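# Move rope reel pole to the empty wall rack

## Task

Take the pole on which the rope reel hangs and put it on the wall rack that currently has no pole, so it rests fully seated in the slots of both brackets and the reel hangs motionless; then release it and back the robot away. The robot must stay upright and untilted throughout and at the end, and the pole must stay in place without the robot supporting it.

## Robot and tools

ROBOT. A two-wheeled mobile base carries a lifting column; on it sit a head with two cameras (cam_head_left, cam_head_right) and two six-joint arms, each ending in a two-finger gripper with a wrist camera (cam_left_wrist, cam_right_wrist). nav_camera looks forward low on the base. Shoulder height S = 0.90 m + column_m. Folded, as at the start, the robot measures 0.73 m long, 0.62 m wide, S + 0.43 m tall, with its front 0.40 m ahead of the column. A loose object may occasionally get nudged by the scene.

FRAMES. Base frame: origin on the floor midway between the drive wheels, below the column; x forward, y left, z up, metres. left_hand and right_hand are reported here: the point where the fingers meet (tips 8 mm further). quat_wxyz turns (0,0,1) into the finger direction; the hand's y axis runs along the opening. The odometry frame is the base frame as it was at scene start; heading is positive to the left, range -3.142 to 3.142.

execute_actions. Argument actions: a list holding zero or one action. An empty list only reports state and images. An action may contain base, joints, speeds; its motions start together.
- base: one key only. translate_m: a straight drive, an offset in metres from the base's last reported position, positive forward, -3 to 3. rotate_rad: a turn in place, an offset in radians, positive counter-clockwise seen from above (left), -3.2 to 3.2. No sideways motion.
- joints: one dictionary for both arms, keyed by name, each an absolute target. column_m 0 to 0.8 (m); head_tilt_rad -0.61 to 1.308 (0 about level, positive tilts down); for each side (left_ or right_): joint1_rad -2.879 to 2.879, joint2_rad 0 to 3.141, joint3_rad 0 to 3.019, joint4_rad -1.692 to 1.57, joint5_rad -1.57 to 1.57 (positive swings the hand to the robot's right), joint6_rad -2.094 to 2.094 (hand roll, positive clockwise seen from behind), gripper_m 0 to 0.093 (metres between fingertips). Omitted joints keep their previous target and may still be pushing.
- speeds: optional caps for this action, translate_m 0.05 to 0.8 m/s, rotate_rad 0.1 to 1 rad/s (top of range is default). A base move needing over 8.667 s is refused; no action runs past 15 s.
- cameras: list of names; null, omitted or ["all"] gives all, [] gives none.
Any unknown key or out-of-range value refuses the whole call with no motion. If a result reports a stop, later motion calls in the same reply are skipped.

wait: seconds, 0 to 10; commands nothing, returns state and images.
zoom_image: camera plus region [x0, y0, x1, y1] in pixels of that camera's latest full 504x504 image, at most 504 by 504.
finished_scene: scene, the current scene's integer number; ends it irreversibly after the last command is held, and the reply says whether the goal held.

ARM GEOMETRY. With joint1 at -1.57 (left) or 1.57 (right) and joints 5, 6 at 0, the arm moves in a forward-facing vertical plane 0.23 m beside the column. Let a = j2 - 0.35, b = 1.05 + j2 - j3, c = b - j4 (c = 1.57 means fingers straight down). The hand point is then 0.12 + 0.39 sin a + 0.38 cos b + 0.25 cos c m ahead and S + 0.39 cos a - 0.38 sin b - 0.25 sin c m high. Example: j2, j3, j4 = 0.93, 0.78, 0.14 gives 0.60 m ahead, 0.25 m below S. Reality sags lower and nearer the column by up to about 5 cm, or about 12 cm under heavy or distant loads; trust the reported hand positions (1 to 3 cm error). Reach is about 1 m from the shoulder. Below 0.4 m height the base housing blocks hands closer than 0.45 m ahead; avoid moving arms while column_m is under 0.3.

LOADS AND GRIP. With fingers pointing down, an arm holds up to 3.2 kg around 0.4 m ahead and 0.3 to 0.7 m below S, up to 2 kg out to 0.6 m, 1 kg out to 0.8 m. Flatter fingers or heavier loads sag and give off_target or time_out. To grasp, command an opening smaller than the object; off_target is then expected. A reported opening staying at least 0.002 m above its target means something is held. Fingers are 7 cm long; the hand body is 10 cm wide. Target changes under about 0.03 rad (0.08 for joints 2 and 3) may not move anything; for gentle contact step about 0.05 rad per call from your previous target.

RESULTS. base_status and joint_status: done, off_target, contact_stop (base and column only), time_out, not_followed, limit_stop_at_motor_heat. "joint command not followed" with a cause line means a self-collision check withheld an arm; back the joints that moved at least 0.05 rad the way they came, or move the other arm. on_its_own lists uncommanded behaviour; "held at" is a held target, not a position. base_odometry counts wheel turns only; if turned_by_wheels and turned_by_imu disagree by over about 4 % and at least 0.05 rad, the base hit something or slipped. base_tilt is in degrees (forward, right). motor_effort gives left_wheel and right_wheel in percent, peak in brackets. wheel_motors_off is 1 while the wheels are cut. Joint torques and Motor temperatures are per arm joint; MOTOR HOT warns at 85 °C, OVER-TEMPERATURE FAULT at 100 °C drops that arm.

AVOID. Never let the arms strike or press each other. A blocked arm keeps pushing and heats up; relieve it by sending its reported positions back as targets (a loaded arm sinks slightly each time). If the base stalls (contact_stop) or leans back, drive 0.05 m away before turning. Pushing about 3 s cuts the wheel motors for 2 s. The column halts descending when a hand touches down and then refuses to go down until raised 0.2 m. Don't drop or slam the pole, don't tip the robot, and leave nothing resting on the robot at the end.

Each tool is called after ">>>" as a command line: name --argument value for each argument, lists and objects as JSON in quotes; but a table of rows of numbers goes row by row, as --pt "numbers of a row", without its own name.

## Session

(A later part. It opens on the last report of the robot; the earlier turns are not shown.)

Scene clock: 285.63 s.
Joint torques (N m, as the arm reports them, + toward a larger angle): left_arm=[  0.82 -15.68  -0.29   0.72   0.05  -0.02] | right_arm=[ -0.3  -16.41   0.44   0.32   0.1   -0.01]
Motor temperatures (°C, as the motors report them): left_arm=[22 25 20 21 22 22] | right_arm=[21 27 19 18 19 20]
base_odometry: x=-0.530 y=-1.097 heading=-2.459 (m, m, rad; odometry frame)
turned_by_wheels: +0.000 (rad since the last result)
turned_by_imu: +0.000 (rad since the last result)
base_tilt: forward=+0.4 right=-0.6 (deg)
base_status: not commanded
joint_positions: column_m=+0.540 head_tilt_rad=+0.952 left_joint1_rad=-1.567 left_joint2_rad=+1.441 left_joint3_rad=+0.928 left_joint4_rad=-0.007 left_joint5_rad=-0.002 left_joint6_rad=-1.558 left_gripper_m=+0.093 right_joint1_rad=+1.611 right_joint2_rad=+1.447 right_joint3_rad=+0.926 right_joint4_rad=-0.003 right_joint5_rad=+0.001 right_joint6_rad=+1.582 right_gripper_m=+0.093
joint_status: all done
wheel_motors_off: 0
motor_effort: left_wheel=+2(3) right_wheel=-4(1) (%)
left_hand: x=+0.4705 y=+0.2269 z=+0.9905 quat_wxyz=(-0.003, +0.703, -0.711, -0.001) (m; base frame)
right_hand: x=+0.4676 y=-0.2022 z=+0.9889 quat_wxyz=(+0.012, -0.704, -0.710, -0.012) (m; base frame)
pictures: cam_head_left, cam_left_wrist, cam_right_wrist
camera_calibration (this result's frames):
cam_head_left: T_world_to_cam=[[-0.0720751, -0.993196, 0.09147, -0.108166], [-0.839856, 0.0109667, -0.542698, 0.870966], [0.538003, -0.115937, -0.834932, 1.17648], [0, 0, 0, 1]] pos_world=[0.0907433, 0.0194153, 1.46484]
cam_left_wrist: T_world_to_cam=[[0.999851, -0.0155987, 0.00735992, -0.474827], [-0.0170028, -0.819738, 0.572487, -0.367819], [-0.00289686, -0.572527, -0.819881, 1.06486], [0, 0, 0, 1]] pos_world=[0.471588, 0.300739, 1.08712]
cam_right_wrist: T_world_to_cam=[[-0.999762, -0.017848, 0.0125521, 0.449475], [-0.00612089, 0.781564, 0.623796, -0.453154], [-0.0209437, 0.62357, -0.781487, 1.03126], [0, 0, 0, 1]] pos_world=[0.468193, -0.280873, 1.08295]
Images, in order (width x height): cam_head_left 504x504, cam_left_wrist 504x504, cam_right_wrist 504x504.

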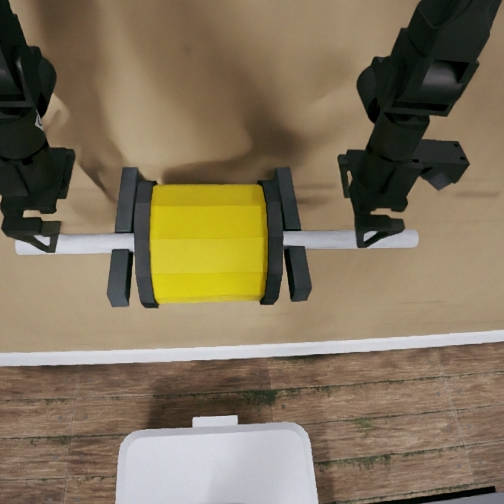

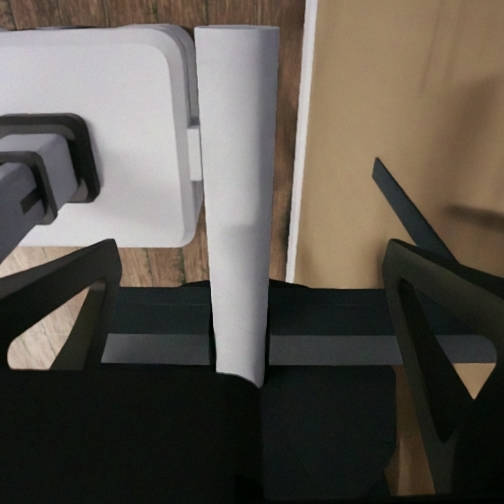

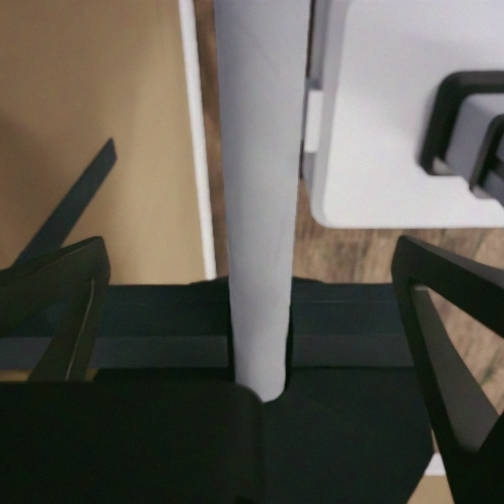

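>>> execute_actions --actions '[{"base": {"translate_m": -0.7}, "joints": {"head_tilt_rad": 0.55}}]' --cameras '["cam_head_left"]'

>>> wait --seconds 3

Scene clock: 293.27 s.
Joint torques (N m, as the arm reports them, + toward a larger angle): left_arm=[  0.86 -15.68  -0.04   0.72   0.05  -0.02] | right_arm=[ -0.39 -16.11   0.25   0.37   0.12  -0.01]
Motor temperatures (°C, as the motors report them): left_arm=[22 25 20 21 22 22] | right_arm=[21 27 19 18 19 20]
base_odometry: x=+0.013 y=-0.655 heading=-2.458 (m, m, rad; odometry frame)
turned_by_wheels: +0.001 (rad since the last result)
turned_by_imu: +0.002 (rad since the last result)
base_tilt: forward=+0.3 right=-0.6 (deg)
base_status: done
joint_positions: column_m=+0.540 head_tilt_rad=+0.568 left_joint1_rad=-1.567 left_joint2_rad=+1.441 left_joint3_rad=+0.928 left_joint4_rad=-0.007 left_joint5_rad=-0.002 left_joint6_rad=-1.559 left_gripper_m=+0.093 right_joint1_rad=+1.611 right_joint2_rad=+1.447 right_joint3_rad=+0.928 right_joint4_rad=-0.003 right_joint5_rad=+0.001 right_joint6_rad=+1.582 right_gripper_m=+0.093
joint_status: all done
wheel_motors_off: 0
motor_effort: left_wheel=+3(84) right_wheel=-1(65) (%)
left_hand: x=+0.4705 y=+0.2269 z=+0.9905 quat_wxyz=(-0.003, +0.703, -0.711, -0.001) (m; base frame)
right_hand: x=+0.4690 y=-0.2022 z=+0.9890 quat_wxyz=(+0.011, -0.704, -0.710, -0.012) (m; base frame)
pictures: cam_head_left
camera_calibration (this result's frames):
cam_head_left: T_world_to_cam=[[-0.101093, -0.993196, 0.0578077, -0.0553494], [-0.575386, 0.0109667, -0.817808, 1.27753], [0.81161, -0.115937, -0.57258, 0.762471], [0, 0, 0, 1]] pos_world=[0.11065, 0.0194153, 1.48455]
Images, in order (width x height): cam_head_left 504x504.

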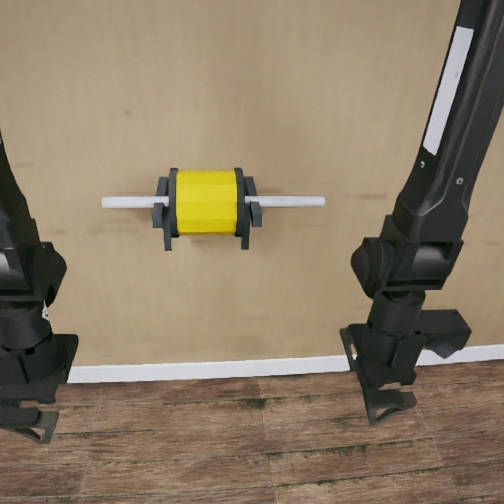

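Scene clock: 296.27 s.
Joint torques (N m, as the arm reports them, + toward a larger angle): left_arm=[  0.87 -15.49  -0.23   0.74   0.05  -0.02] | right_arm=[ -0.27 -16.4    0.22   0.4    0.1    0.01]
Motor temperatures (°C, as the motors report them): left_arm=[22 25 20 21 22 22] | right_arm=[21 27 19 18 19 20]
base_odometry: x=+0.013 y=-0.655 heading=-2.458 (m, m, rad; odometry frame)
turned_by_wheels: +0.000 (rad since the last result)
turned_by_imu: +0.000 (rad since the last result)
base_tilt: forward=+0.3 right=-0.5 (deg)
base_status: done
joint_positions: column_m=+0.540 head_tilt_rad=+0.568 left_joint1_rad=-1.567 left_joint2_rad=+1.441 left_joint3_rad=+0.928 left_joint4_rad=-0.007 left_joint5_rad=-0.002 left_joint6_rad=-1.559 left_gripper_m=+0.093 right_joint1_rad=+1.611 right_joint2_rad=+1.447 right_joint3_rad=+0.928 right_joint4_rad=-0.003 right_joint5_rad=+0.001 right_joint6_rad=+1.582 right_gripper_m=+0.093
joint_status: all done
wheel_motors_off: 0
motor_effort: left_wheel=+3(84) right_wheel=-3(65) (%)
left_hand: x=+0.4705 y=+0.2269 z=+0.9905 quat_wxyz=(-0.003, +0.703, -0.711, -0.001) (m; base frame)
right_hand: x=+0.4690 y=-0.2022 z=+0.9890 quat_wxyz=(+0.011, -0.704, -0.710, -0.012) (m; base frame)
wait: 3.00 s; at rest by 0.27 s
pictures: cam_head_left, cam_head_right, cam_left_wrist, cam_right_wrist, nav_camera
camera_calibration (this result's frames):
cam_head_left: T_world_to_cam=[[-0.101093, -0.993196, 0.0578077, -0.0553494], [-0.575386, 0.0109667, -0.817808, 1.27753], [0.81161, -0.115937, -0.57258, 0.762471], [0, 0, 0, 1]] pos_world=[0.11065, 0.0194153, 1.48455]
cam_head_right: T_world_to_cam=[[-0.101827, -0.993526, 0.0503687, -0.0931269], [-0.567923, 0.0164874, -0.822917, 1.28231], [0.816759, -0.112401, -0.565925, 0.7582], [0, 0, 0, 1]] pos_world=[0.0995015, -0.0284437, 1.48901]
cam_left_wrist: T_world_to_cam=[[0.999857, -0.0152173, 0.00736169, -0.474918], [-0.0166911, -0.819743, 0.572488, -0.367965], [-0.00267702, -0.572529, -0.81988, 1.06476], [0, 0, 0, 1]] pos_world=[0.471559, 0.300739, 1.08712]
cam_right_wrist: T_world_to_cam=[[-0.999796, -0.0173882, 0.0102775, 0.453203], [-0.00717972, 0.781538, 0.623816, -0.452776], [-0.0188793, 0.623615, -0.781503, 1.03044], [0, 0, 0, 1]] pos_world=[0.469313, -0.280855, 1.08308]
Images, in order (width x height): cam_head_left 504x504, cam_head_right 504x504, cam_left_wrist 504x504, cam_right_wrist 504x504, nav_camera 504x504.

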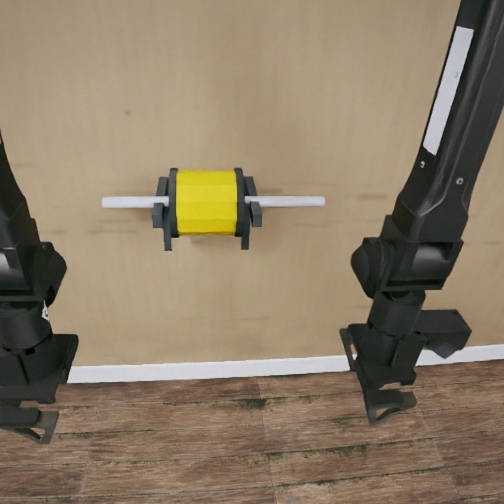

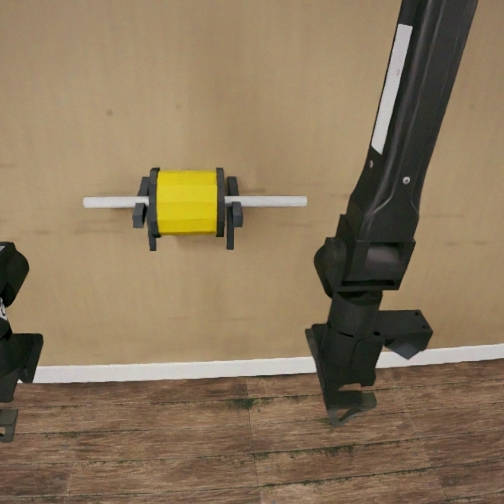

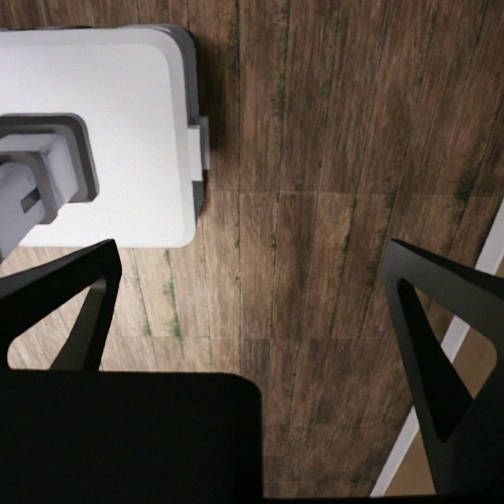

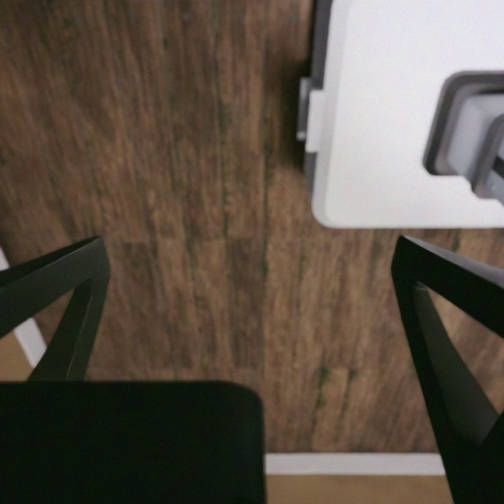

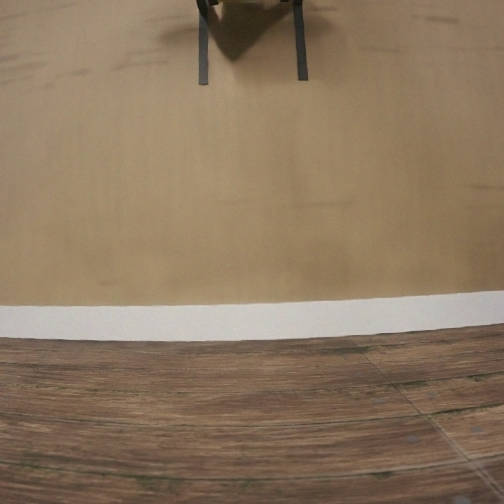

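>>> finished_scene --scene 2

The scene is finished: the task was done.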